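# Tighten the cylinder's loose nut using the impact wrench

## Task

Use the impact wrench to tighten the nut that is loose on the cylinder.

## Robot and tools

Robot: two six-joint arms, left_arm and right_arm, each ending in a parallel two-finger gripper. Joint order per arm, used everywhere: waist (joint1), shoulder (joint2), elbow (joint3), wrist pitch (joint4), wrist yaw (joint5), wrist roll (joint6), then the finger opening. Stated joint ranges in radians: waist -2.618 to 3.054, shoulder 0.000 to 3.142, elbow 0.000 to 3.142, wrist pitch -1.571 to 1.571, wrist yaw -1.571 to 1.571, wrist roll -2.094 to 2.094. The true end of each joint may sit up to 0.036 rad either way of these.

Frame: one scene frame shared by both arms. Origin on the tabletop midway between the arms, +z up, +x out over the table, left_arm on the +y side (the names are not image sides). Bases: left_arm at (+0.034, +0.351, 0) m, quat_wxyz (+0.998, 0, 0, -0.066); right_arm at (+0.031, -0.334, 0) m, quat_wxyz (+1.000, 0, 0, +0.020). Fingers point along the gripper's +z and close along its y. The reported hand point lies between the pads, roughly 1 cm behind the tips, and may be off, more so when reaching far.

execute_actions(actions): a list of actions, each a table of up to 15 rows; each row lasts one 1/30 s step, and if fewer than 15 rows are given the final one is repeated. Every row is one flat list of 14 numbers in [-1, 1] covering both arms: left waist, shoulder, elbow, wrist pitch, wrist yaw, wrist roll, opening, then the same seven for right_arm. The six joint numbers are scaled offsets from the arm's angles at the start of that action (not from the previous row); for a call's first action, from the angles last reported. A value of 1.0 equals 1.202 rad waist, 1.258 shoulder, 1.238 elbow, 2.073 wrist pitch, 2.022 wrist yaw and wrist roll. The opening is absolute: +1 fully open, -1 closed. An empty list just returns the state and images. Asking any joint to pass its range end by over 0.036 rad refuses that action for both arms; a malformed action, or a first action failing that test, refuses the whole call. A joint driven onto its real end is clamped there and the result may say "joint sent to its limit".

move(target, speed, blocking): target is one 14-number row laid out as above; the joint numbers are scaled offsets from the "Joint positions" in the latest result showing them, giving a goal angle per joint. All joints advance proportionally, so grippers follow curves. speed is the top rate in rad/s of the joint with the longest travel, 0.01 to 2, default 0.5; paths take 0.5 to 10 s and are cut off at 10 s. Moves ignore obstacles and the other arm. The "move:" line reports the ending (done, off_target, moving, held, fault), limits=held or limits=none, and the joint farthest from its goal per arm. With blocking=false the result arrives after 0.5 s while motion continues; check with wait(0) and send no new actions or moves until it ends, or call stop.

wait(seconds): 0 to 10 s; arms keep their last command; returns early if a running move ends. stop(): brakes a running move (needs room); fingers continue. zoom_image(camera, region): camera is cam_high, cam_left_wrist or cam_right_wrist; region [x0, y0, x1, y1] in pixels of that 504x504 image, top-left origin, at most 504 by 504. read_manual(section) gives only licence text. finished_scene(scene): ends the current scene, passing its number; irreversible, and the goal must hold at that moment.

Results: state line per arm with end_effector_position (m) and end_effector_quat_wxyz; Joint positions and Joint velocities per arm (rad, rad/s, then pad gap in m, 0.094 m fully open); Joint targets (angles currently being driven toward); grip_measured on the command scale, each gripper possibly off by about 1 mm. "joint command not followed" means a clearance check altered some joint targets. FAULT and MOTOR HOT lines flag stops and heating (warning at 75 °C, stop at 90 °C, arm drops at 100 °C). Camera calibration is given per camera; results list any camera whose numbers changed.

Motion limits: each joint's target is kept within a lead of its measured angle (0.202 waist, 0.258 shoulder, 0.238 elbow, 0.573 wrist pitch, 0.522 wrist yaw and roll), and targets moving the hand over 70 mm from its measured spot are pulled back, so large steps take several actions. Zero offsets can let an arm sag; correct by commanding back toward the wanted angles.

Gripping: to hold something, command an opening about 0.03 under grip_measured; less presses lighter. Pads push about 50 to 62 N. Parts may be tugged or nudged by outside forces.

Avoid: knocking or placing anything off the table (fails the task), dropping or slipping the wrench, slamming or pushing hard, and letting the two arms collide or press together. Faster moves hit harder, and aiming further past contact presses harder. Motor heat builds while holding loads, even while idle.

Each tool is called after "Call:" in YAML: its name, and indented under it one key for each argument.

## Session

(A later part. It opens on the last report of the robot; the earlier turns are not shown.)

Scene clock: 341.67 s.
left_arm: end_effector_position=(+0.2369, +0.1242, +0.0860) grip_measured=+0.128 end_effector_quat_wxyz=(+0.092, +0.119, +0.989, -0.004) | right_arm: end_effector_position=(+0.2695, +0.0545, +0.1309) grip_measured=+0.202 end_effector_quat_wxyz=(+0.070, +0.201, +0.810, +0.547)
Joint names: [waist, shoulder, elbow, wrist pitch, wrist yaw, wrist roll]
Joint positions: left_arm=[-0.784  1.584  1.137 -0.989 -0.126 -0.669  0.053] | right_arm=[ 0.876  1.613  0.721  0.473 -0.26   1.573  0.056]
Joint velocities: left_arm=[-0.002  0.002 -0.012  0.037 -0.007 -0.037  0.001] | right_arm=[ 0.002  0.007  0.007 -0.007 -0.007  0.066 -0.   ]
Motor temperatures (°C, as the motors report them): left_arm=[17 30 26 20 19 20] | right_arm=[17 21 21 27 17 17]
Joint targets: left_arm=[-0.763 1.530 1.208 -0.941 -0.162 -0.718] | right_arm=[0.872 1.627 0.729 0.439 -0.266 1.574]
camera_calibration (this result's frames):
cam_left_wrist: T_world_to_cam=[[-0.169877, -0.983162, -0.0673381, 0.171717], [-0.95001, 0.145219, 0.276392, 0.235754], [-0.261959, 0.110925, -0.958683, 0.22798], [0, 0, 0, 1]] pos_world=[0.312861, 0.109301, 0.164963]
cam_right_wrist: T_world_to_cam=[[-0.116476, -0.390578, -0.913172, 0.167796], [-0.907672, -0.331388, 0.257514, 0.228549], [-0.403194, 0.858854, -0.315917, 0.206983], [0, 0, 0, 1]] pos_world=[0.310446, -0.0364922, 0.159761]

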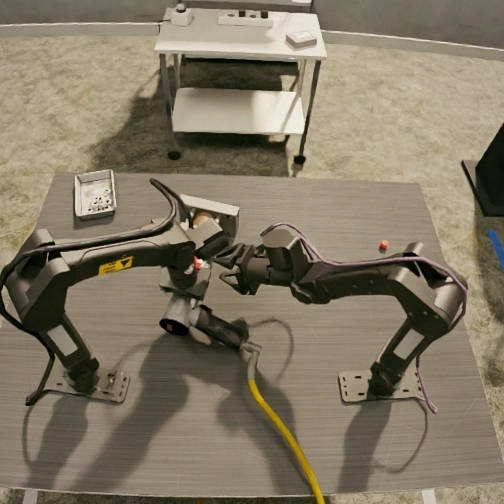

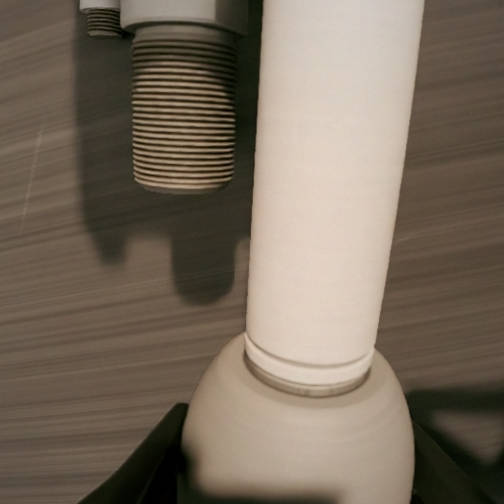

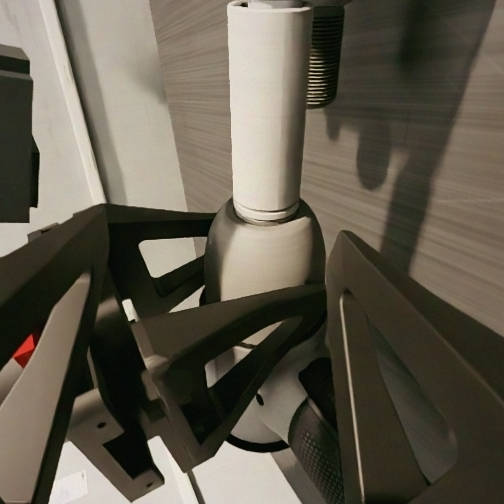

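Call:
execute_actions:
  actions:
    - [[0.017,-0.043,0.058,0.023,-0.018,-0.024,-0.1,0,0.02,0.014,0.002,0,0,0.1],[0.017,-0.043,0.058,0.023,-0.018,-0.024,-0.1,0,0.03,0.021,0.003,0,0,0.1],[0.017,-0.043,0.058,0.023,-0.018,-0.024,-0.1,0,0.04,0.029,0.004,0,0,0.1],[0.017,-0.043,0.058,0.023,-0.018,-0.024,-0.1,0,0.05,0.036,0.005,0,0,0.1],[0.017,-0.043,0.058,0.023,-0.018,-0.024,-0.1,0,0.06,0.043,0.006,0,0,0.1],[0.017,-0.043,0.058,0.023,-0.018,-0.024,-0.1,0,0.07,0.05,0.008,0,0,0.1],[0.017,-0.043,0.058,0.023,-0.018,-0.024,-0.1,0,0.08,0.057,0.009,0,0,0.1],[0.017,-0.043,0.058,0.023,-0.018,-0.024,-0.1,0,0.09,0.065,0.01,0,0,0.1],[0.017,-0.043,0.058,0.023,-0.018,-0.024,-0.1,0,0.1,0.072,0.011,0,0,0.1],[0.017,-0.043,0.058,0.023,-0.018,-0.024,-0.1,0,0.11,0.079,0.012,0,0,0.1],[0.017,-0.043,0.058,0.023,-0.018,-0.024,-0.1,0,0.12,0.086,0.013,0,0,0.1],[0.017,-0.043,0.058,0.023,-0.018,-0.024,-0.1,0,0.13,0.093,0.014,0,0,0.1],[0.017,-0.043,0.058,0.023,-0.018,-0.024,-0.1,0,0.14,0.1,0.015,0,0,0.1],[0.017,-0.043,0.058,0.023,-0.018,-0.024,-0.1,0,0.15,0.108,0.016,0,0,0.1]]

Call:
wait:
  seconds: 0.5

Scene clock: 354.13 s.
left_arm: end_effector_position=(+0.2369, +0.1242, +0.0860) grip_measured=+0.128 end_effector_quat_wxyz=(+0.092, +0.119, +0.989, -0.004) | right_arm: end_effector_position=(+0.2881, +0.0788, +0.1083) grip_measured=+0.102 end_effector_quat_wxyz=(+0.065, +0.205, +0.817, +0.536)
Joint names: [waist, shoulder, elbow, wrist pitch, wrist yaw, wrist roll]
Joint positions: left_arm=[-0.784  1.584  1.137 -0.989 -0.126 -0.669  0.053] | right_arm=[ 0.876  1.775  0.827  0.501 -0.26   1.573  0.052]
Joint velocities: left_arm=[ 0.012  0.017 -0.007 -0.022  0.081 -0.022 -0.   ] | right_arm=[0.007 0.271 0.183 0.11  0.037 0.007 0.   ]
Motor temperatures (°C, as the motors report them): left_arm=[17 30 26 21 19 20] | right_arm=[17 21 21 27 17 17]
Joint targets: left_arm=[-0.763 1.530 1.208 -0.941 -0.162 -0.718] | right_arm=[0.876 1.801 0.855 0.506 -0.260 1.573]
camera_calibration (this result's frames):
cam_left_wrist: T_world_to_cam=[[-0.170245, -0.983093, -0.0674079, 0.171801], [-0.949959, 0.145556, 0.276391, 0.2357], [-0.261907, 0.111089, -0.958678, 0.227947], [0, 0, 0, 1]] pos_world=[0.312854, 0.109267, 0.164963]
cam_right_wrist: T_world_to_cam=[[-0.132273, -0.411187, -0.901903, 0.163743], [-0.902987, -0.325277, 0.280729, 0.254946], [-0.4088, 0.85154, -0.328272, 0.190029], [0, 0, 0, 1]] pos_world=[0.329556, -0.0115599, 0.138491]

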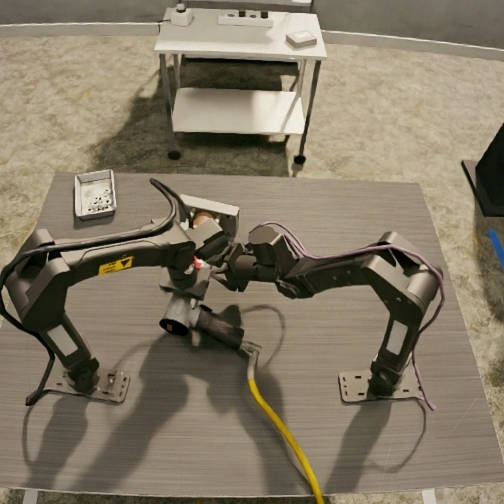

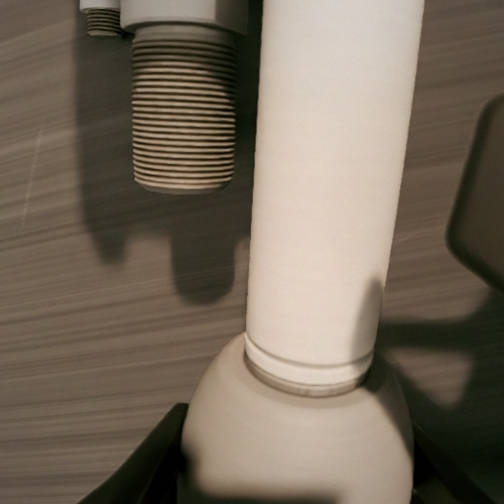

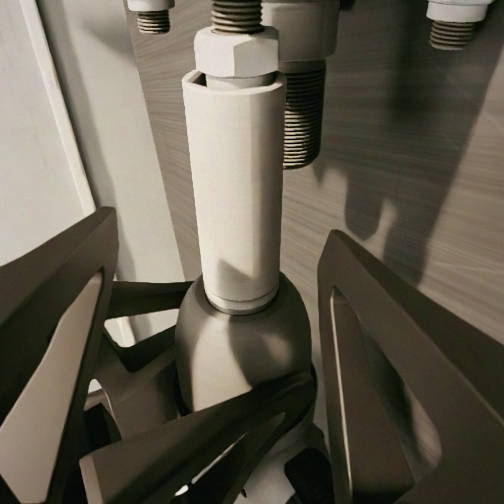

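Scene clock: 354.63 s.
left_arm: end_effector_position=(+0.2369, +0.1242, +0.0860) grip_measured=+0.128 end_effector_quat_wxyz=(+0.092, +0.119, +0.989, -0.004) | right_arm: end_effector_position=(+0.2895, +0.0806, +0.1066) grip_measured=+0.102 end_effector_quat_wxyz=(+0.066, +0.205, +0.816, +0.536)
Joint names: [waist, shoulder, elbow, wrist pitch, wrist yaw, wrist roll]
Joint positions: left_arm=[-0.784  1.584  1.137 -0.989 -0.126 -0.669  0.053] | right_arm=[ 0.876  1.787  0.833  0.508 -0.26   1.573  0.052]
Joint velocities: left_arm=[ 0.002 -0.022  0.007  0.007 -0.051  0.037  0.   ] | right_arm=[-0.012 -0.002  0.012  0.037 -0.022 -0.022 -0.   ]
Motor temperatures (°C, as the motors report them): left_arm=[17 30 26 21 19 20] | right_arm=[17 21 21 27 17 17]
Joint targets: left_arm=[-0.763 1.530 1.208 -0.941 -0.162 -0.718] | right_arm=[0.876 1.801 0.855 0.506 -0.260 1.573]
wait: 0.50 s; at rest by 0.40 s
camera_calibration (this result's frames):
cam_left_wrist: T_world_to_cam=[[-0.170245, -0.983093, -0.0674079, 0.171801], [-0.949959, 0.145556, 0.276391, 0.2357], [-0.261907, 0.111089, -0.958678, 0.227947], [0, 0, 0, 1]] pos_world=[0.312854, 0.109267, 0.164963]
cam_right_wrist: T_world_to_cam=[[-0.131854, -0.410641, -0.902213, 0.16303], [-0.903118, -0.325447, 0.280113, 0.257416], [-0.408648, 0.851739, -0.327946, 0.188385], [0, 0, 0, 1]] pos_world=[0.330956, -0.00973218, 0.136762]

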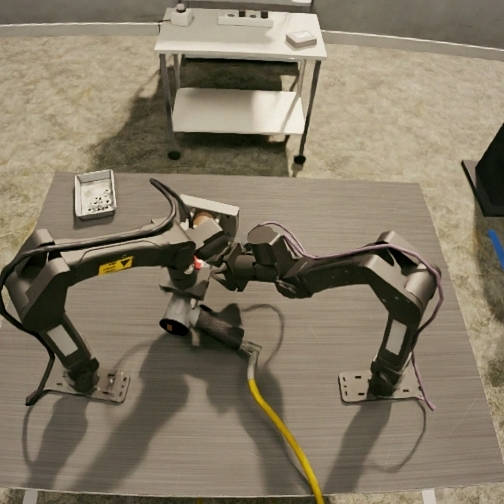

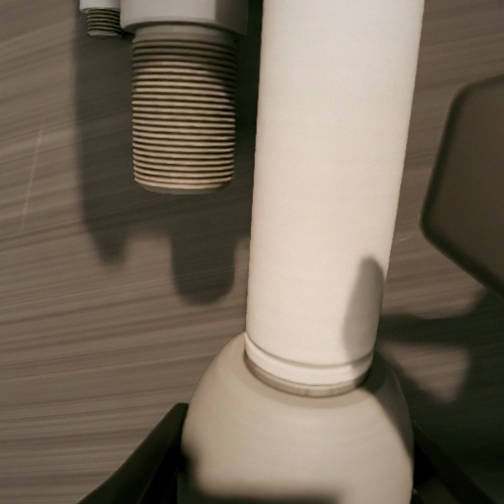

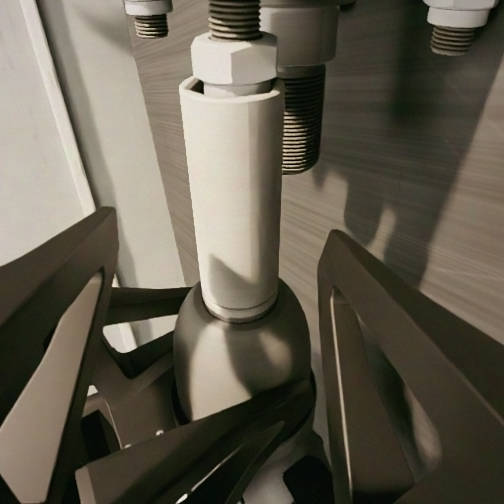

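Call:
zoom_image:
  camera: "cam_right_wrist"
  region: [150,0,330,140]

Region (150, 0, 330, 140) of cam_right_wrist's 504x504 image, scaled by 2.800, with more detail than that image has.

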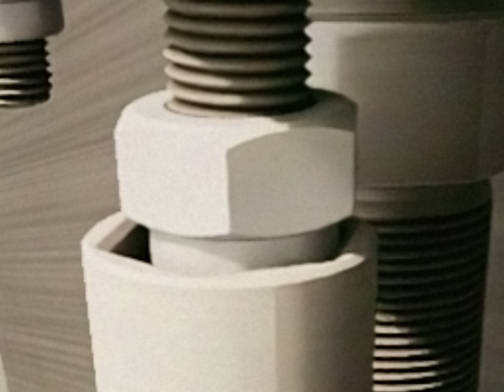

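Call:
execute_actions:
  actions:
    - [[0.017,-0.043,0.058,0.023,-0.018,-0.024,-0.1,0,0.02,0.02,0.002,0,0,0.0],[0.017,-0.043,0.058,0.023,-0.018,-0.024,-0.1,0,0.03,0.03,0.003,0,0,0.0],[0.017,-0.043,0.058,0.023,-0.018,-0.024,-0.1,0,0.04,0.039,0.004,0,0,0.0],[0.017,-0.043,0.058,0.023,-0.018,-0.024,-0.1,0,0.05,0.048,0.005,0,0,0.0],[0.017,-0.043,0.058,0.023,-0.018,-0.024,-0.1,0,0.06,0.057,0.006,0,0,0.0],[0.017,-0.043,0.058,0.023,-0.018,-0.024,-0.1,0,0.07,0.066,0.006,0,0,0.0],[0.017,-0.043,0.058,0.023,-0.018,-0.024,-0.1,0,0.08,0.075,0.006,0,0,0.0],[0.017,-0.043,0.058,0.023,-0.018,-0.024,-0.1,0,0.09,0.084,0.006,0,0,0.0],[0.017,-0.043,0.058,0.023,-0.018,-0.024,-0.1,0,0.098,0.093,0.006,0,0,0.0]]

Call:
wait:
  seconds: 0.4

Scene clock: 364.13 s.
left_arm: end_effector_position=(+0.2369, +0.1242, +0.0860) grip_measured=+0.128 end_effector_quat_wxyz=(+0.092, +0.119, +0.989, -0.004) | right_arm: end_effector_position=(+0.3048, +0.1006, +0.0959) grip_measured=+0.002 end_effector_quat_wxyz=(+0.065, +0.205, +0.817, +0.536)
Joint names: [waist, shoulder, elbow, wrist pitch, wrist yaw, wrist roll]
Joint positions: left_arm=[-0.784  1.584  1.137 -0.989 -0.126 -0.669  0.053] | right_arm=[ 0.876  1.896  0.927  0.523 -0.26   1.573  0.047]
Joint velocities: left_arm=[-0.017 -0.007  0.012 -0.007 -0.066 -0.066  0.   ] | right_arm=[-0.012  0.002 -0.007  0.051 -0.066 -0.066  0.   ]
Motor temperatures (°C, as the motors report them): left_arm=[17 30 26 21 19 20] | right_arm=[17 21 21 28 17 17]
Joint targets: left_arm=[-0.763 1.530 1.208 -0.941 -0.162 -0.718] | right_arm=[0.876 1.911 0.948 0.520 -0.260 1.573]
camera_calibration (this result's frames):
cam_left_wrist: T_world_to_cam=[[-0.170245, -0.983093, -0.0674079, 0.171801], [-0.949959, 0.145556, 0.276391, 0.2357], [-0.261907, 0.111089, -0.958678, 0.227947], [0, 0, 0, 1]] pos_world=[0.312854, 0.109267, 0.164963]
cam_right_wrist: T_world_to_cam=[[-0.132063, -0.410914, -0.902058, 0.163688], [-0.903053, -0.325362, 0.280421, 0.280668], [-0.408724, 0.851639, -0.328109, 0.174179], [0, 0, 0, 1]] pos_world=[0.346267, 0.0102426, 0.126101]

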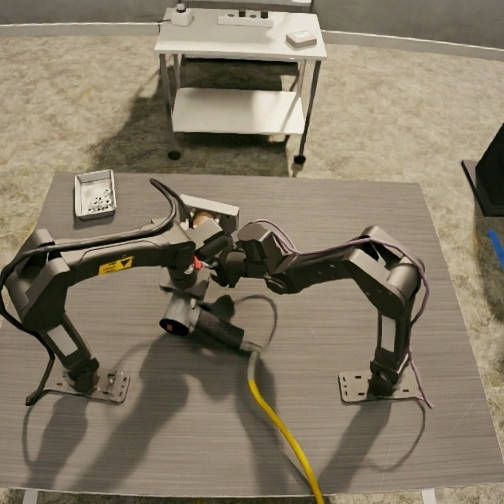

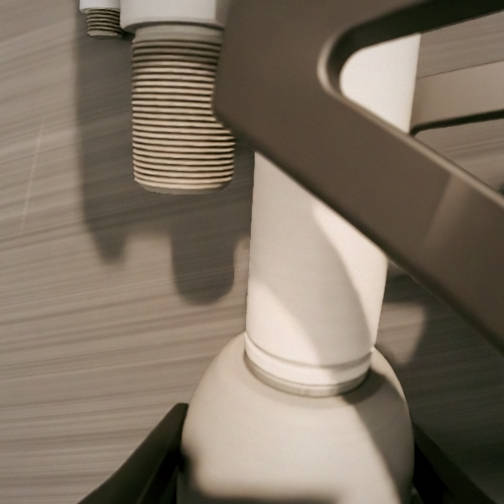

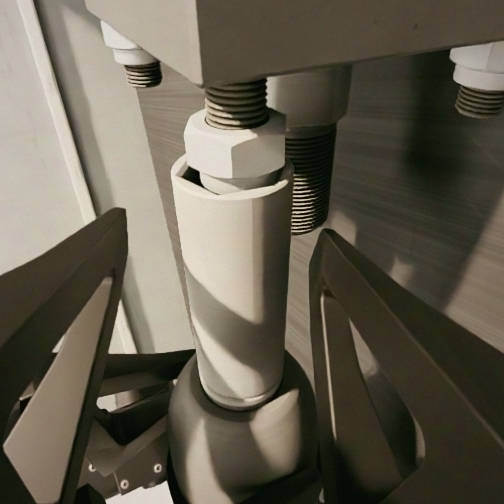

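Scene clock: 364.53 s.
left_arm: end_effector_position=(+0.2369, +0.1242, +0.0860) grip_measured=+0.128 end_effector_quat_wxyz=(+0.092, +0.119, +0.989, -0.004) | right_arm: end_effector_position=(+0.3049, +0.1007, +0.0962) grip_measured=+0.002 end_effector_quat_wxyz=(+0.066, +0.205, +0.816, +0.536)
Joint names: [waist, shoulder, elbow, wrist pitch, wrist yaw, wrist roll]
Joint positions: left_arm=[-0.784  1.584  1.137 -0.989 -0.126 -0.669  0.053] | right_arm=[ 0.876  1.896  0.927  0.524 -0.26   1.573  0.047]
Joint velocities: left_arm=[ 0.007 -0.012 -0.017  0.051 -0.007  0.037 -0.001] | right_arm=[-0.002 -0.007 -0.002  0.007 -0.081  0.037 -0.   ]
Motor temperatures (°C, as the motors report them): left_arm=[17 30 26 21 19 20] | right_arm=[17 21 21 28 17 17]
Joint targets: left_arm=[-0.763 1.530 1.208 -0.941 -0.162 -0.718] | right_arm=[0.876 1.911 0.948 0.520 -0.260 1.573]
wait: 0.40 s; at rest by 0.17 s
camera_calibration (this result's frames):
cam_left_wrist: T_world_to_cam=[[-0.170245, -0.983093, -0.0674079, 0.171801], [-0.949959, 0.145556, 0.276391, 0.2357], [-0.261907, 0.111089, -0.958678, 0.227947], [0, 0, 0, 1]] pos_world=[0.312854, 0.109267, 0.164963]
cam_right_wrist: T_world_to_cam=[[-0.131435, -0.410094, -0.902523, 0.163734], [-0.903247, -0.325616, 0.279496, 0.280869], [-0.408496, 0.851937, -0.327619, 0.174064], [0, 0, 0, 1]] pos_world=[0.346319, 0.0103104, 0.126298]

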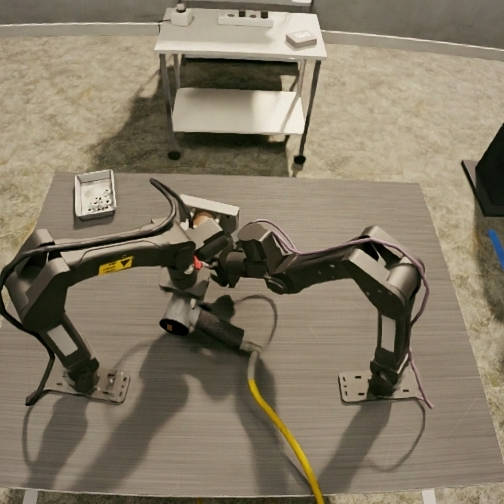

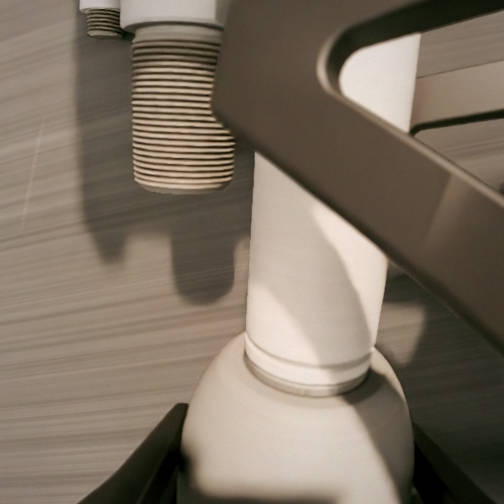

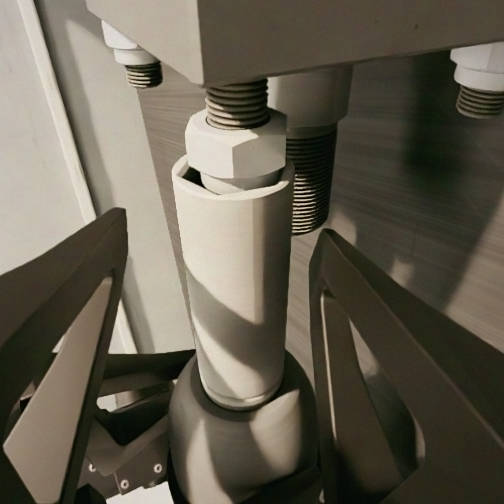

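Call:
execute_actions:
  actions:
    - [[0.017,-0.043,0.058,0.023,-0.018,-0.024,-0.1,0,0.018,0.017,0,0,0,-0.2],[0.017,-0.043,0.058,0.023,-0.018,-0.024,-0.1,0,0.022,0.017,0,0,0,-0.2],[0.017,-0.043,0.058,0.023,-0.018,-0.024,-0.1,0,0.026,0.017,0,0,0,-0.2],[0.017,-0.043,0.058,0.023,-0.018,-0.024,-0.1,0,0.03,0.017,0,0,0,-0.25],[0.017,-0.043,0.058,0.023,-0.018,-0.024,-0.1,0,0.033,0.017,0,0,0,-0.3]]

Scene clock: 369.57 s.
left_arm: end_effector_position=(+0.2371, +0.1244, +0.0860) grip_measured=+0.128 end_effector_quat_wxyz=(+0.092, +0.119, +0.989, -0.003) | right_arm: end_effector_position=(+0.3057, +0.1018, +0.0897) grip_measured=-0.298 end_effector_quat_wxyz=(+0.065, +0.205, +0.818, +0.534)
Joint names: [waist, shoulder, elbow, wrist pitch, wrist yaw, wrist roll]
Joint positions: left_arm=[-0.784  1.584  1.137 -0.989 -0.127 -0.668  0.053] | right_arm=[ 0.876  1.917  0.929  0.537 -0.26   1.573  0.033]
Joint velocities: left_arm=[-0.002  0.002  0.002 -0.022  0.007 -0.066 -0.001] | right_arm=[ 0.007 -0.022 -0.007  0.095 -0.022 -0.007 -0.   ]
Motor temperatures (°C, as the motors report them): left_arm=[17 30 27 21 19 20] | right_arm=[17 22 21 28 17 17]
Joint targets: left_arm=[-0.763 1.530 1.208 -0.941 -0.162 -0.718] | right_arm=[0.876 1.938 0.948 0.524 -0.260 1.573]
camera_calibration (this result's frames):
cam_left_wrist: T_world_to_cam=[[-0.170697, -0.982929, -0.0686565, 0.172199], [-0.950217, 0.145781, 0.275384, 0.235986], [-0.260674, 0.112246, -0.95888, 0.227597], [0, 0, 0, 1]] pos_world=[0.312961, 0.10931, 0.165074]
cam_right_wrist: T_world_to_cam=[[-0.134341, -0.413871, -0.900369, 0.159572], [-0.902184, -0.324761, 0.283893, 0.282944], [-0.409899, 0.850436, -0.329759, 0.172081], [0, 0, 0, 1]] pos_world=[0.347241, 0.011587, 0.120093]

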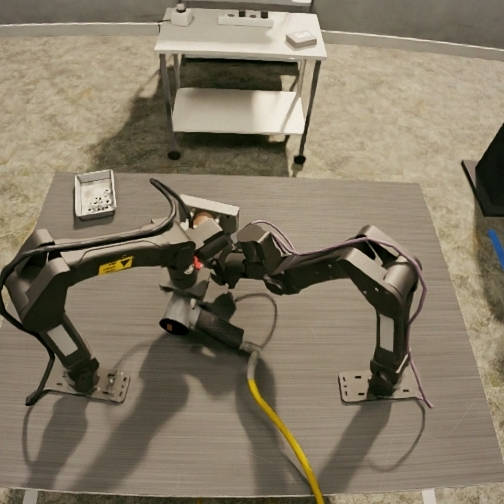

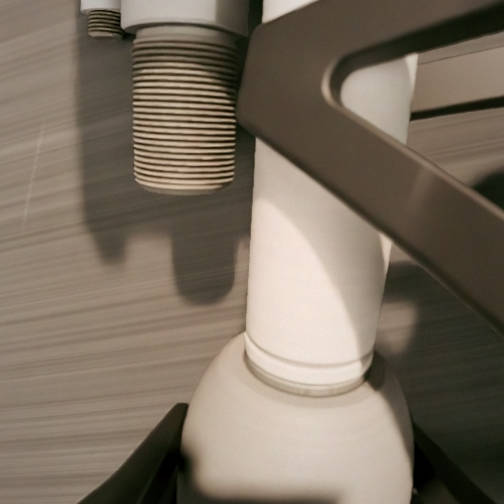

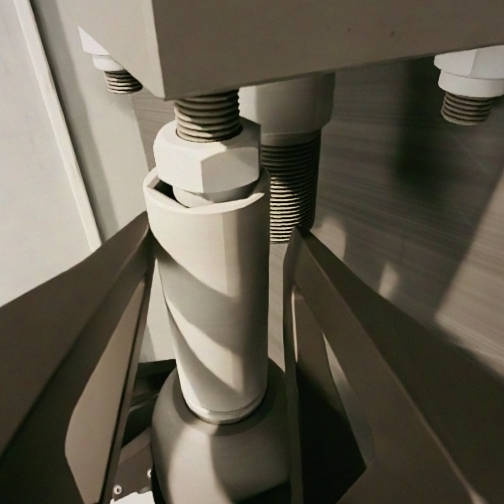

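Call:
execute_actions:
  actions:
    - [[0.017,-0.043,0.058,0.023,-0.018,-0.024,-0.1,0,0.02,0.017,-0.015,0,0,-0.3],[0.017,-0.043,0.058,0.023,-0.018,-0.024,-0.1,0,0.023,0.02,-0.015,0,0,-0.3],[0.017,-0.043,0.058,0.023,-0.018,-0.024,-0.1,0,0.026,0.022,-0.015,0,0,-0.3],[0.017,-0.043,0.058,0.023,-0.018,-0.024,-0.1,0,0.029,0.025,-0.015,0,0,-0.3],[0.017,-0.043,0.058,0.023,-0.018,-0.024,-0.1,0,0.032,0.027,-0.015,0,0,-0.3],[0.017,-0.043,0.058,0.023,-0.018,-0.024,-0.1,0,0.035,0.03,-0.015,0,0,-0.3],[0.017,-0.043,0.058,0.023,-0.018,-0.024,-0.1,0,0.038,0.032,-0.015,0,0,-0.3],[0.017,-0.043,0.058,0.023,-0.018,-0.024,-0.1,0,0.041,0.035,-0.015,0,0,-0.3],[0.017,-0.043,0.058,0.023,-0.018,-0.024,-0.1,0,0.044,0.037,-0.015,0,0,-0.3],[0.017,-0.043,0.058,0.023,-0.018,-0.024,-0.1,0,0.047,0.04,-0.015,0,0,-0.3]]

Call:
zoom_image:
  camera: "cam_right_wrist"
  region: [110,80,330,280]

Scene clock: 374.87 s.
left_arm: end_effector_position=(+0.2373, +0.1246, +0.0860) grip_measured=+0.128 end_effector_quat_wxyz=(+0.093, +0.119, +0.988, -0.003) | right_arm: end_effector_position=(+0.3105, +0.1081, +0.0861) grip_measured=-0.298 end_effector_quat_wxyz=(+0.064, +0.205, +0.818, +0.534)
Joint names: [waist, shoulder, elbow, wrist pitch, wrist yaw, wrist roll]
Joint positions: left_arm=[-0.784  1.584  1.137 -0.989 -0.129 -0.668  0.053] | right_arm=[ 0.876  1.95   0.961  0.537 -0.261  1.573  0.033]
Joint velocities: left_arm=[-0.002  0.002  0.002  0.022 -0.066 -0.037  0.   ] | right_arm=[ 0.002 -0.017 -0.012  0.051  0.066  0.037 -0.001]
Motor temperatures (°C, as the motors report them): left_arm=[17 30 27 21 19 20] | right_arm=[17 22 21 28 17 17]
Joint targets: left_arm=[-0.763 1.530 1.208 -0.941 -0.164 -0.717] | right_arm=[0.876 1.976 0.978 0.506 -0.260 1.573]
camera_calibration (this result's frames):
cam_left_wrist: T_world_to_cam=[[-0.17078, -0.982831, -0.0698357, 0.172511], [-0.950525, 0.14567, 0.274377, 0.236327], [-0.259494, 0.113239, -0.959083, 0.22728], [0, 0, 0, 1]] pos_world=[0.313073, 0.109387, 0.165185]
cam_right_wrist: T_world_to_cam=[[-0.134944, -0.414643, -0.899923, 0.159835], [-0.901836, -0.324841, 0.284903, 0.290159], [-0.410465, 0.850029, -0.330105, 0.167704], [0, 0, 0, 1]] pos_world=[0.352082, 0.0179766, 0.116532]

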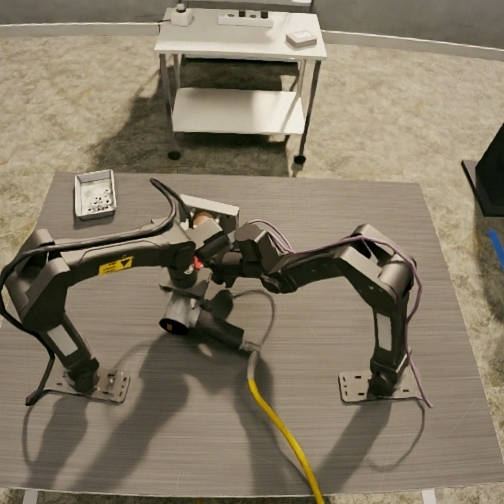

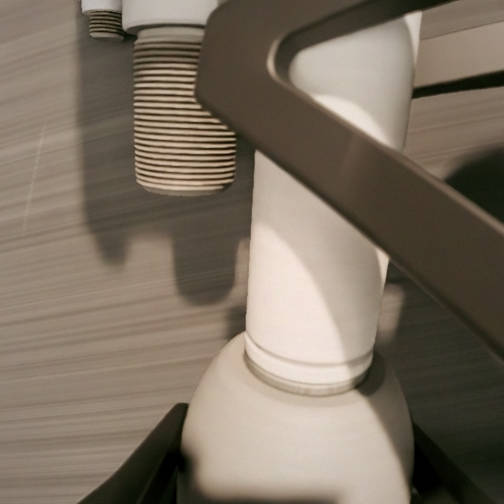

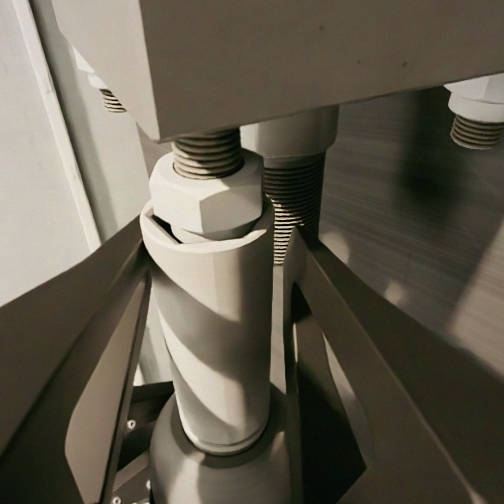

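Region (110, 80, 330, 280) of cam_right_wrist's 504x504 image, scaled by 2.291, with more detail than that image has; it fills the top 458 rows of this view, and the rest is white.

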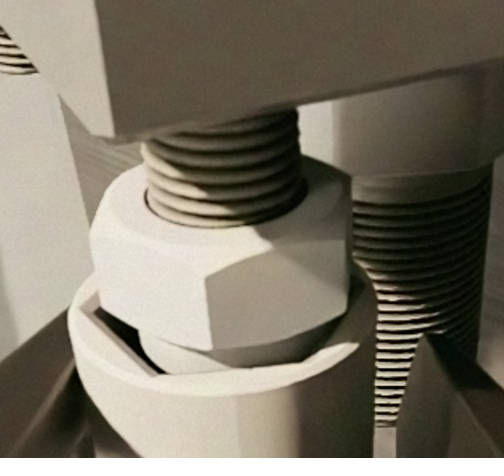

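Call:
execute_actions:
  actions:
    - [[0.017,-0.043,0.058,0.023,-0.018,-0.024,-0.1,0,-0.02,-0.01,0,0,-0.02,-0.1],[0.017,-0.043,0.058,0.023,-0.018,-0.024,-0.1,0,-0.03,-0.02,0,0,-0.04,-0.1],[0.017,-0.043,0.058,0.023,-0.018,-0.024,-0.1,0,-0.04,-0.03,-0.004,0,-0.06,-0.1],[0.017,-0.043,0.058,0.023,-0.018,-0.024,-0.1,0,-0.044,-0.036,-0.008,0,-0.09,-0.1]]
    - [[0.017,-0.043,0.058,0.023,-0.018,-0.024,-0.1,0,0,0,0,0,0,-0.3],[0.017,-0.043,0.058,0.023,-0.018,-0.024,-0.1,0,0,0,0,0,0,-0.35],[0.017,-0.043,0.058,0.023,-0.018,-0.024,-0.1,0,0,0,0,0,0,-0.4],[0.017,-0.043,0.058,0.023,-0.018,-0.024,-0.1,0,0,0,0,0,0,-0.45],[0.017,-0.043,0.058,0.023,-0.018,-0.024,-0.1,0,0,0,0,0,0,-0.5],[0.017,-0.043,0.058,0.023,-0.018,-0.024,-0.1,0,0,0,0,0,0,-0.55]]

Scene clock: 388.63 s.
left_arm: end_effector_position=(+0.2373, +0.1246, +0.0860) grip_measured=+0.128 end_effector_quat_wxyz=(+0.093, +0.121, +0.988, -0.003) | right_arm: end_effector_position=(+0.3066, +0.1018, +0.0929) grip_measured=-0.477 end_effector_quat_wxyz=(+0.109, +0.140, +0.832, +0.526)
Joint names: [waist, shoulder, elbow, wrist pitch, wrist yaw, wrist roll]
Joint positions: left_arm=[-0.784  1.584  1.137 -0.989 -0.129 -0.664  0.053] | right_arm=[ 0.876  1.909  0.936  0.52  -0.256  1.41   0.025]
Joint velocities: left_arm=[ 0.002  0.002 -0.007  0.007 -0.022  0.007 -0.001] | right_arm=[-0.017 -0.022  0.007  0.022 -0.051  0.007 -0.001]
Motor temperatures (°C, as the motors report them): left_arm=[17 31 27 21 19 20] | right_arm=[17 22 21 28 17 17]
Joint targets: left_arm=[-0.763 1.530 1.208 -0.941 -0.165 -0.714] | right_arm=[0.876 1.908 0.936 0.538 -0.261 1.410]
camera_calibration (this result's frames):
cam_left_wrist: T_world_to_cam=[[-0.174088, -0.982205, -0.0704701, 0.173273], [-0.950054, 0.148704, 0.274379, 0.235837], [-0.259018, 0.114717, -0.959036, 0.226979], [0, 0, 0, 1]] pos_world=[0.313014, 0.109081, 0.165183]
cam_right_wrist: T_world_to_cam=[[0.017062, -0.467352, -0.883907, 0.120028], [-0.911489, -0.370636, 0.178374, 0.300186], [-0.410971, 0.802627, -0.43231, 0.188223], [0, 0, 0, 1]] pos_world=[0.348923, 0.016282, 0.133919]

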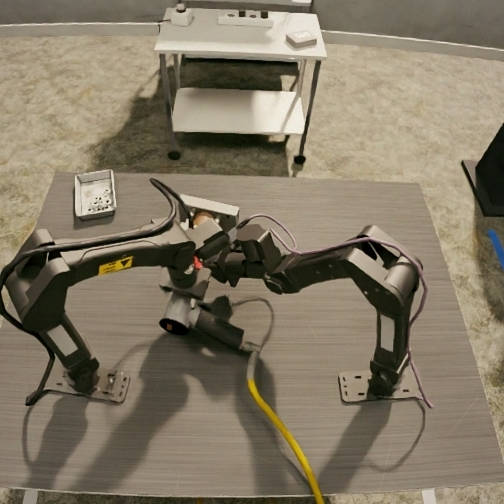

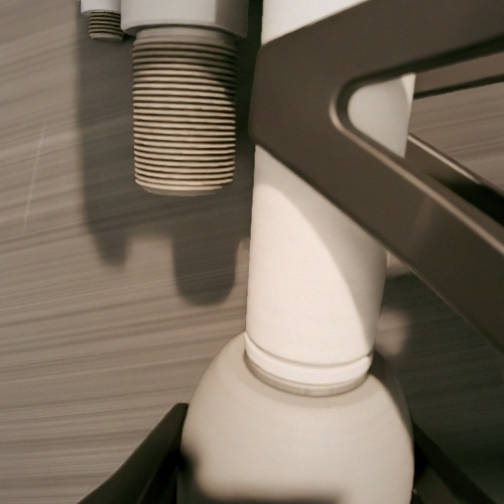

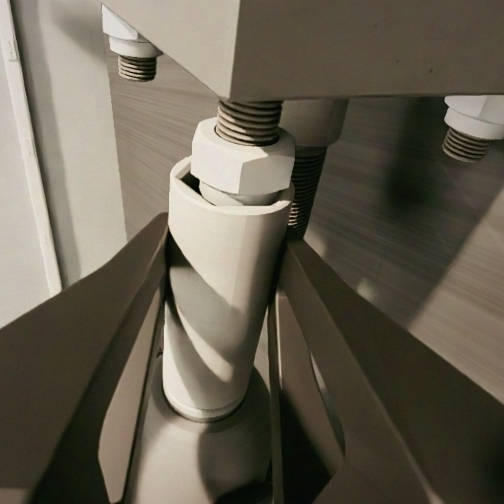

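Call:
execute_actions:
  actions:
    - [[0.017,-0.043,0.058,0.023,-0.018,-0.024,-0.1,0,0.02,-0.02,0.015,0,0.008,-0.55],[0.017,-0.043,0.058,0.023,-0.018,-0.024,-0.1,0,0.025,-0.028,0.03,0,0.011,-0.55],[0.017,-0.043,0.058,0.023,-0.018,-0.024,-0.1,0,0.03,-0.036,0.045,0,0.014,-0.55],[0.017,-0.043,0.058,0.023,-0.018,-0.024,-0.1,0,0.035,-0.044,0.06,0,0.017,-0.55],[0.017,-0.043,0.058,0.023,-0.018,-0.024,-0.1,0,0.04,-0.052,0.075,0,0.02,-0.55],[0.017,-0.043,0.058,0.023,-0.018,-0.024,-0.1,0,0.045,-0.06,0.09,0,0.023,-0.55],[0.017,-0.043,0.058,0.023,-0.018,-0.024,-0.1,0,0.051,-0.068,0.105,0,0.026,-0.55],[0.017,-0.043,0.058,0.023,-0.018,-0.024,-0.1,0,0.057,-0.075,0.12,0,0.029,-0.55],[0.017,-0.043,0.058,0.023,-0.018,-0.024,-0.1,0,0.063,-0.082,0.135,0,0.032,-0.55],[0.017,-0.043,0.058,0.023,-0.018,-0.024,-0.1,0,0.069,-0.089,0.15,0,0.035,-0.55],[0.017,-0.043,0.058,0.023,-0.018,-0.024,-0.1,0,0.076,-0.095,0.165,0,0.038,-0.55],[0.017,-0.043,0.058,0.023,-0.018,-0.024,-0.1,0,0.083,-0.101,0.178,0,0.04,-0.55]]

Call:
wait:
  seconds: 0.4

Call:
zoom_image:
  camera: "cam_right_wrist"
  region: [130,70,350,270]

Scene clock: 395.87 s.
left_arm: end_effector_position=(+0.2376, +0.1254, +0.0861) grip_measured=+0.128 end_effector_quat_wxyz=(+0.094, +0.125, +0.988, -0.000) | right_arm: end_effector_position=(+0.3060, +0.1012, +0.0920) grip_measured=-0.477 end_effector_quat_wxyz=(+0.122, +0.145, +0.786, +0.588)
Joint names: [waist, shoulder, elbow, wrist pitch, wrist yaw, wrist roll]
Joint positions: left_arm=[-0.784  1.584  1.137 -0.991 -0.133 -0.656  0.053] | right_arm=[ 0.876  1.98   0.831  0.857 -0.257  1.472  0.025]
Joint velocities: left_arm=[ 0.002  0.012 -0.002  0.051  0.022 -0.022 -0.001] | right_arm=[ 0.007  0.085 -0.081  0.403  0.066  0.037 -0.001]
Motor temperatures (°C, as the motors report them): left_arm=[17 31 27 21 19 20] | right_arm=[17 23 21 29 17 17]
Joint targets: left_arm=[-0.763 1.530 1.208 -0.941 -0.165 -0.713] | right_arm=[0.876 2.013 0.811 0.889 -0.256 1.491]
camera_calibration (this result's frames):
cam_left_wrist: T_world_to_cam=[[-0.181823, -0.980355, -0.0764456, 0.176264], [-0.949479, 0.15481, 0.272991, 0.235203], [-0.255793, 0.12222, -0.958975, 0.225281], [0, 0, 0, 1]] pos_world=[0.312994, 0.108856, 0.165305]
cam_right_wrist: T_world_to_cam=[[0.0489533, -0.331795, -0.94208, 0.100823], [-0.925013, -0.37086, 0.0825482, 0.312538], [-0.376769, 0.867395, -0.32507, 0.161164], [0, 0, 0, 1]] pos_world=[0.344887, 0.00956696, 0.121573]

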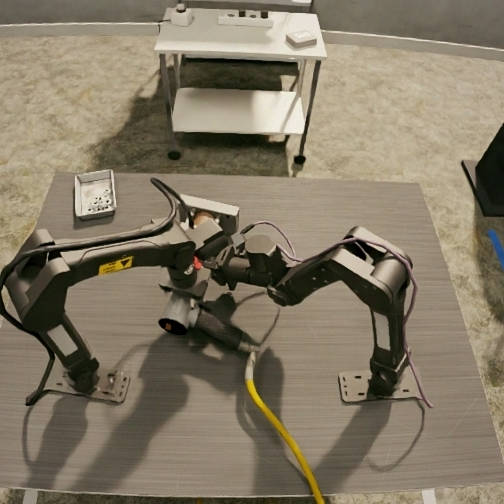

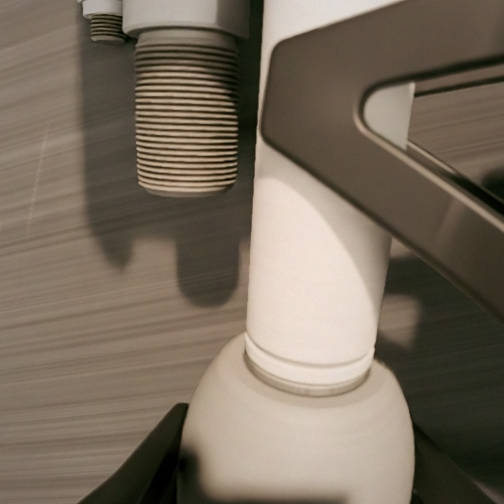

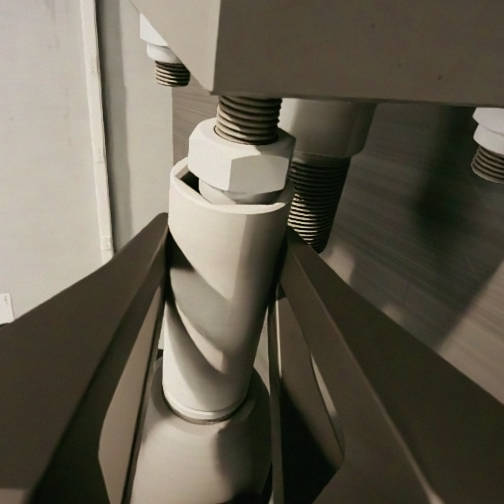

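Scene clock: 396.27 s.
left_arm: end_effector_position=(+0.2377, +0.1256, +0.0861) grip_measured=+0.128 end_effector_quat_wxyz=(+0.094, +0.126, +0.988, +0.000) | right_arm: end_effector_position=(+0.3059, +0.1012, +0.0923) grip_measured=-0.477 end_effector_quat_wxyz=(+0.123, +0.145, +0.782, +0.594)
Joint names: [waist, shoulder, elbow, wrist pitch, wrist yaw, wrist roll]
Joint positions: left_arm=[-0.784  1.584  1.137 -0.991 -0.134 -0.653  0.053] | right_arm=[ 0.876  1.988  0.824  0.887 -0.257  1.478  0.025]
Joint velocities: left_arm=[-0.012  0.007  0.012  0.007  0.037  0.051 -0.   ] | right_arm=[-0.002 -0.002 -0.007  0.022  0.007 -0.007 -0.001]
Motor temperatures (°C, as the motors report them): left_arm=[17 31 27 21 19 20] | right_arm=[17 23 21 29 17 17]
Joint targets: left_arm=[-0.763 1.530 1.208 -0.941 -0.165 -0.713] | right_arm=[0.876 2.013 0.811 0.889 -0.256 1.491]
wait: 0.40 s; no rest
camera_calibration (this result's frames):
cam_left_wrist: T_world_to_cam=[[-0.183896, -0.979871, -0.0776865, 0.176967], [-0.94926, 0.156524, 0.272775, 0.234974], [-0.255125, 0.123907, -0.958936, 0.224905], [0, 0, 0, 1]] pos_world=[0.312974, 0.108758, 0.165323]
cam_right_wrist: T_world_to_cam=[[0.0518235, -0.318636, -0.946459, 0.0993252], [-0.92591, -0.370424, 0.0740089, 0.313509], [-0.374173, 0.872501, -0.314225, 0.158971], [0, 0, 0, 1]] pos_world=[0.344616, 0.00907714, 0.120758]

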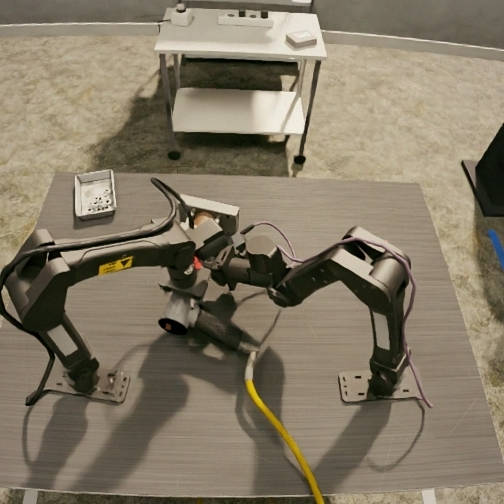

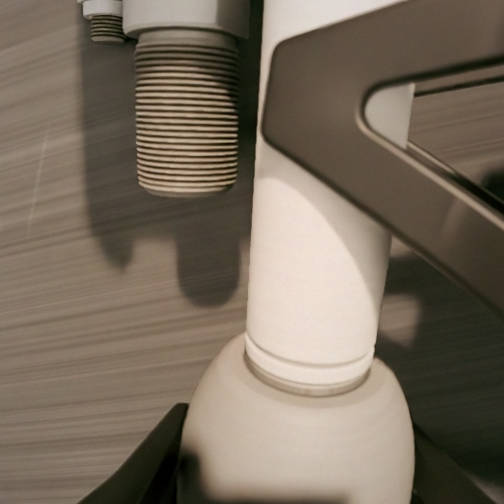

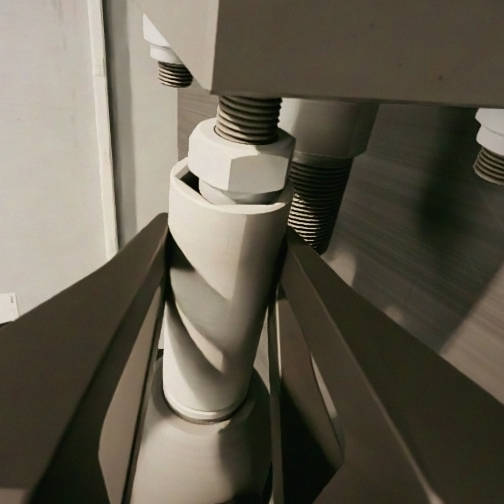

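Region (130, 70, 350, 270) of cam_right_wrist's 504x504 image, scaled by 2.291, with more detail than that image has; it fills the top 458 rows of this view, and the rest is white.

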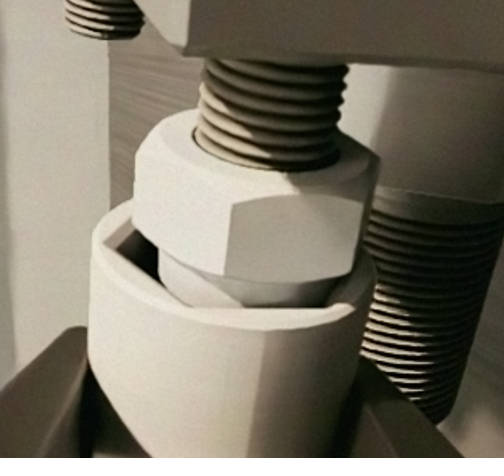

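Call:
execute_actions:
  actions:
    - [[0.017,-0.043,0.058,0.023,-0.015,-0.03,-0.1,0,0.028,-0.012,0.012,0,0.009,-0.55],[0.017,-0.043,0.058,0.023,-0.015,-0.03,-0.1,0,0.036,-0.014,0.025,0,0.011,-0.55],[0.017,-0.043,0.058,0.023,-0.015,-0.03,-0.1,0,0.045,-0.016,0.037,0,0.013,-0.55],[0.017,-0.043,0.058,0.023,-0.015,-0.03,-0.1,0,0.053,-0.018,0.05,0,0.015,-0.55],[0.017,-0.043,0.058,0.023,-0.015,-0.03,-0.1,0,0.062,-0.02,0.062,0,0.017,-0.55],[0.017,-0.043,0.058,0.023,-0.015,-0.03,-0.1,0,0.07,-0.022,0.075,0,0.019,-0.55],[0.017,-0.043,0.058,0.023,-0.015,-0.03,-0.1,0,0.079,-0.024,0.087,0,0.021,-0.55],[0.017,-0.043,0.058,0.023,-0.015,-0.03,-0.1,0,0.087,-0.026,0.1,0,0.024,-0.55],[0.017,-0.043,0.058,0.023,-0.015,-0.03,-0.1,0,0.096,-0.028,0.112,0,0.026,-0.55],[0.017,-0.043,0.058,0.023,-0.015,-0.03,-0.1,0,0.104,-0.03,0.125,0,0.028,-0.55],[0.017,-0.043,0.058,0.023,-0.015,-0.03,-0.1,0,0.113,-0.032,0.137,0,0.031,-0.55],[0.017,-0.043,0.058,0.023,-0.015,-0.03,-0.1,0,0.121,-0.034,0.148,0,0.033,-0.55]]

Call:
wait:
  seconds: 0.6

Call:
zoom_image:
  camera: "cam_right_wrist"
  region: [130,70,350,270]

Scene clock: 406.27 s.
left_arm: end_effector_position=(+0.2383, +0.1261, +0.0862) grip_measured=+0.128 end_effector_quat_wxyz=(+0.096, +0.131, +0.987, +0.003) | right_arm: end_effector_position=(+0.3059, +0.1005, +0.0924) grip_measured=-0.477 end_effector_quat_wxyz=(+0.130, +0.144, +0.737, +0.648)
Joint names: [waist, shoulder, elbow, wrist pitch, wrist yaw, wrist roll]
Joint positions: left_arm=[-0.784  1.584  1.137 -0.991 -0.139 -0.643  0.053] | right_arm=[ 0.873  2.097  0.777  1.189 -0.263  1.531  0.025]
Joint velocities: left_arm=[ 0.012 -0.012 -0.007  0.007 -0.007  0.022 -0.   ] | right_arm=[-0.007  0.12  -0.017  0.315 -0.081  0.051  0.   ]
Motor temperatures (°C, as the motors report them): left_arm=[17 31 27 21 19 20] | right_arm=[17 22 20 29 17 17]
Joint targets: left_arm=[-0.763 1.530 1.208 -0.943 -0.164 -0.714] | right_arm=[0.876 2.140 0.782 1.194 -0.257 1.545]
camera_calibration (this result's frames):
cam_left_wrist: T_world_to_cam=[[-0.192456, -0.977771, -0.0832088, 0.179888], [-0.94892, 0.16383, 0.269647, 0.234774], [-0.250022, 0.130854, -0.959357, 0.223071], [0, 0, 0, 1]] pos_world=[0.313175, 0.108237, 0.165667]
cam_right_wrist: T_world_to_cam=[[0.0877905, -0.188626, -0.978117, 0.0780207], [-0.929884, -0.367639, -0.0125634, 0.322186], [-0.357224, 0.910638, -0.207676, 0.140684], [0, 0, 0, 1]] pos_world=[0.343002, 0.00505324, 0.109578]

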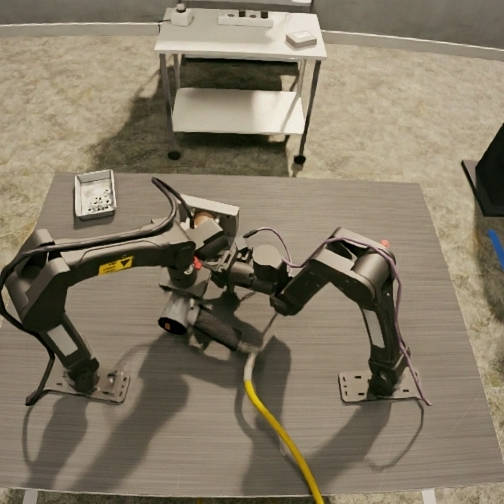

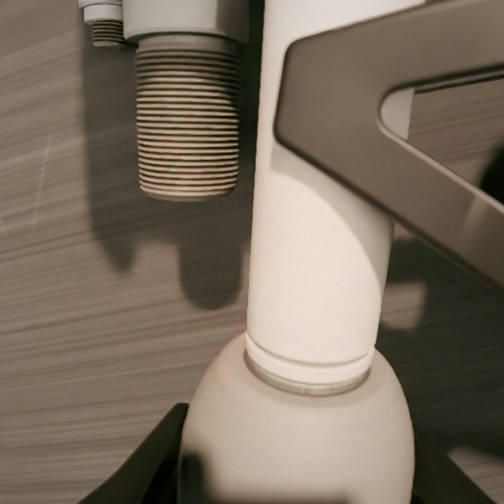

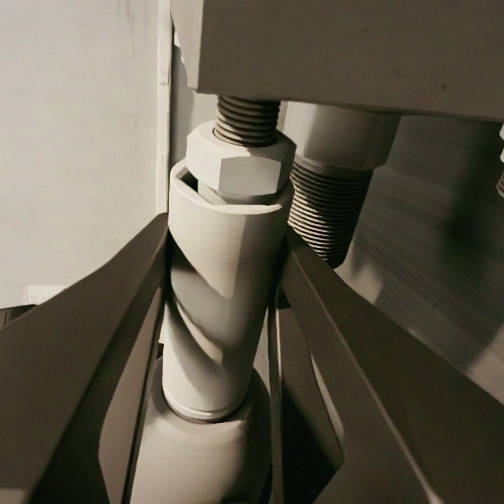

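Scene clock: 406.87 s.
left_arm: end_effector_position=(+0.2383, +0.1261, +0.0862) grip_measured=+0.128 end_effector_quat_wxyz=(+0.096, +0.131, +0.987, +0.003) | right_arm: end_effector_position=(+0.3059, +0.1005, +0.0926) grip_measured=-0.477 end_effector_quat_wxyz=(+0.131, +0.144, +0.733, +0.652)
Joint names: [waist, shoulder, elbow, wrist pitch, wrist yaw, wrist roll]
Joint positions: left_arm=[-0.784  1.584  1.137 -0.991 -0.139 -0.643  0.053] | right_arm=[ 0.873  2.107  0.774  1.213 -0.263  1.536  0.025]
Joint velocities: left_arm=[ 0.007  0.002  0.002 -0.007 -0.007  0.007 -0.001] | right_arm=[-0.002 -0.007 -0.007 -0.051 -0.051  0.022  0.   ]
Motor temperatures (°C, as the motors report them): left_arm=[17 31 27 21 19 20] | right_arm=[17 22 20 29 17 17]
Joint targets: left_arm=[-0.763 1.530 1.208 -0.943 -0.164 -0.714] | right_arm=[0.876 2.140 0.782 1.194 -0.257 1.545]
wait: 0.60 s; at rest by 0.40 s
camera_calibration (this result's frames):
cam_left_wrist: T_world_to_cam=[[-0.192821, -0.977693, -0.083281, 0.179972], [-0.948861, 0.164166, 0.269652, 0.234717], [-0.249965, 0.131017, -0.95935, 0.223036], [0, 0, 0, 1]] pos_world=[0.313168, 0.108203, 0.165666]
cam_right_wrist: T_world_to_cam=[[0.0911016, -0.177214, -0.979947, 0.0762852], [-0.93003, -0.366932, -0.0201048, 0.322791], [-0.356011, 0.913212, -0.198243, 0.139277], [0, 0, 0, 1]] pos_world=[0.34284, 0.00477177, 0.108856]

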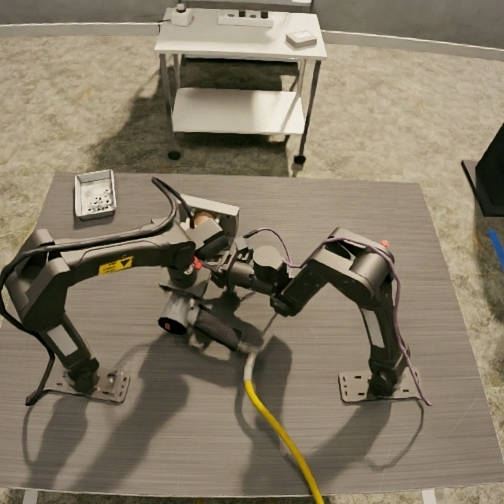

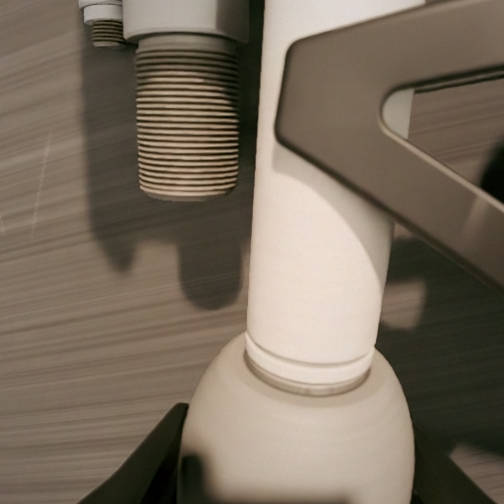

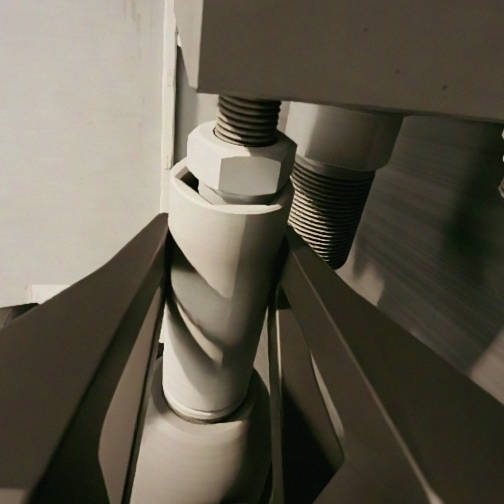

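Region (130, 70, 350, 270) of cam_right_wrist's 504x504 image, scaled by 2.291, with more detail than that image has; it fills the top 458 rows of this view, and the rest is white.

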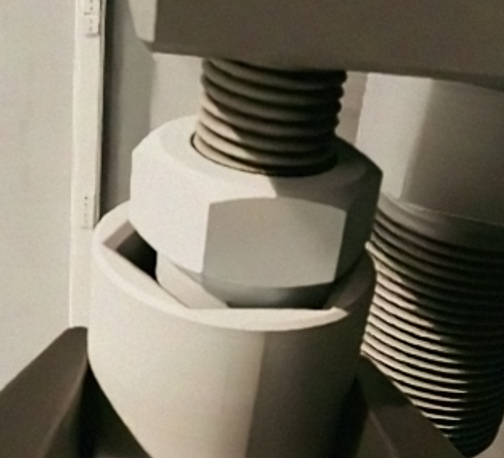

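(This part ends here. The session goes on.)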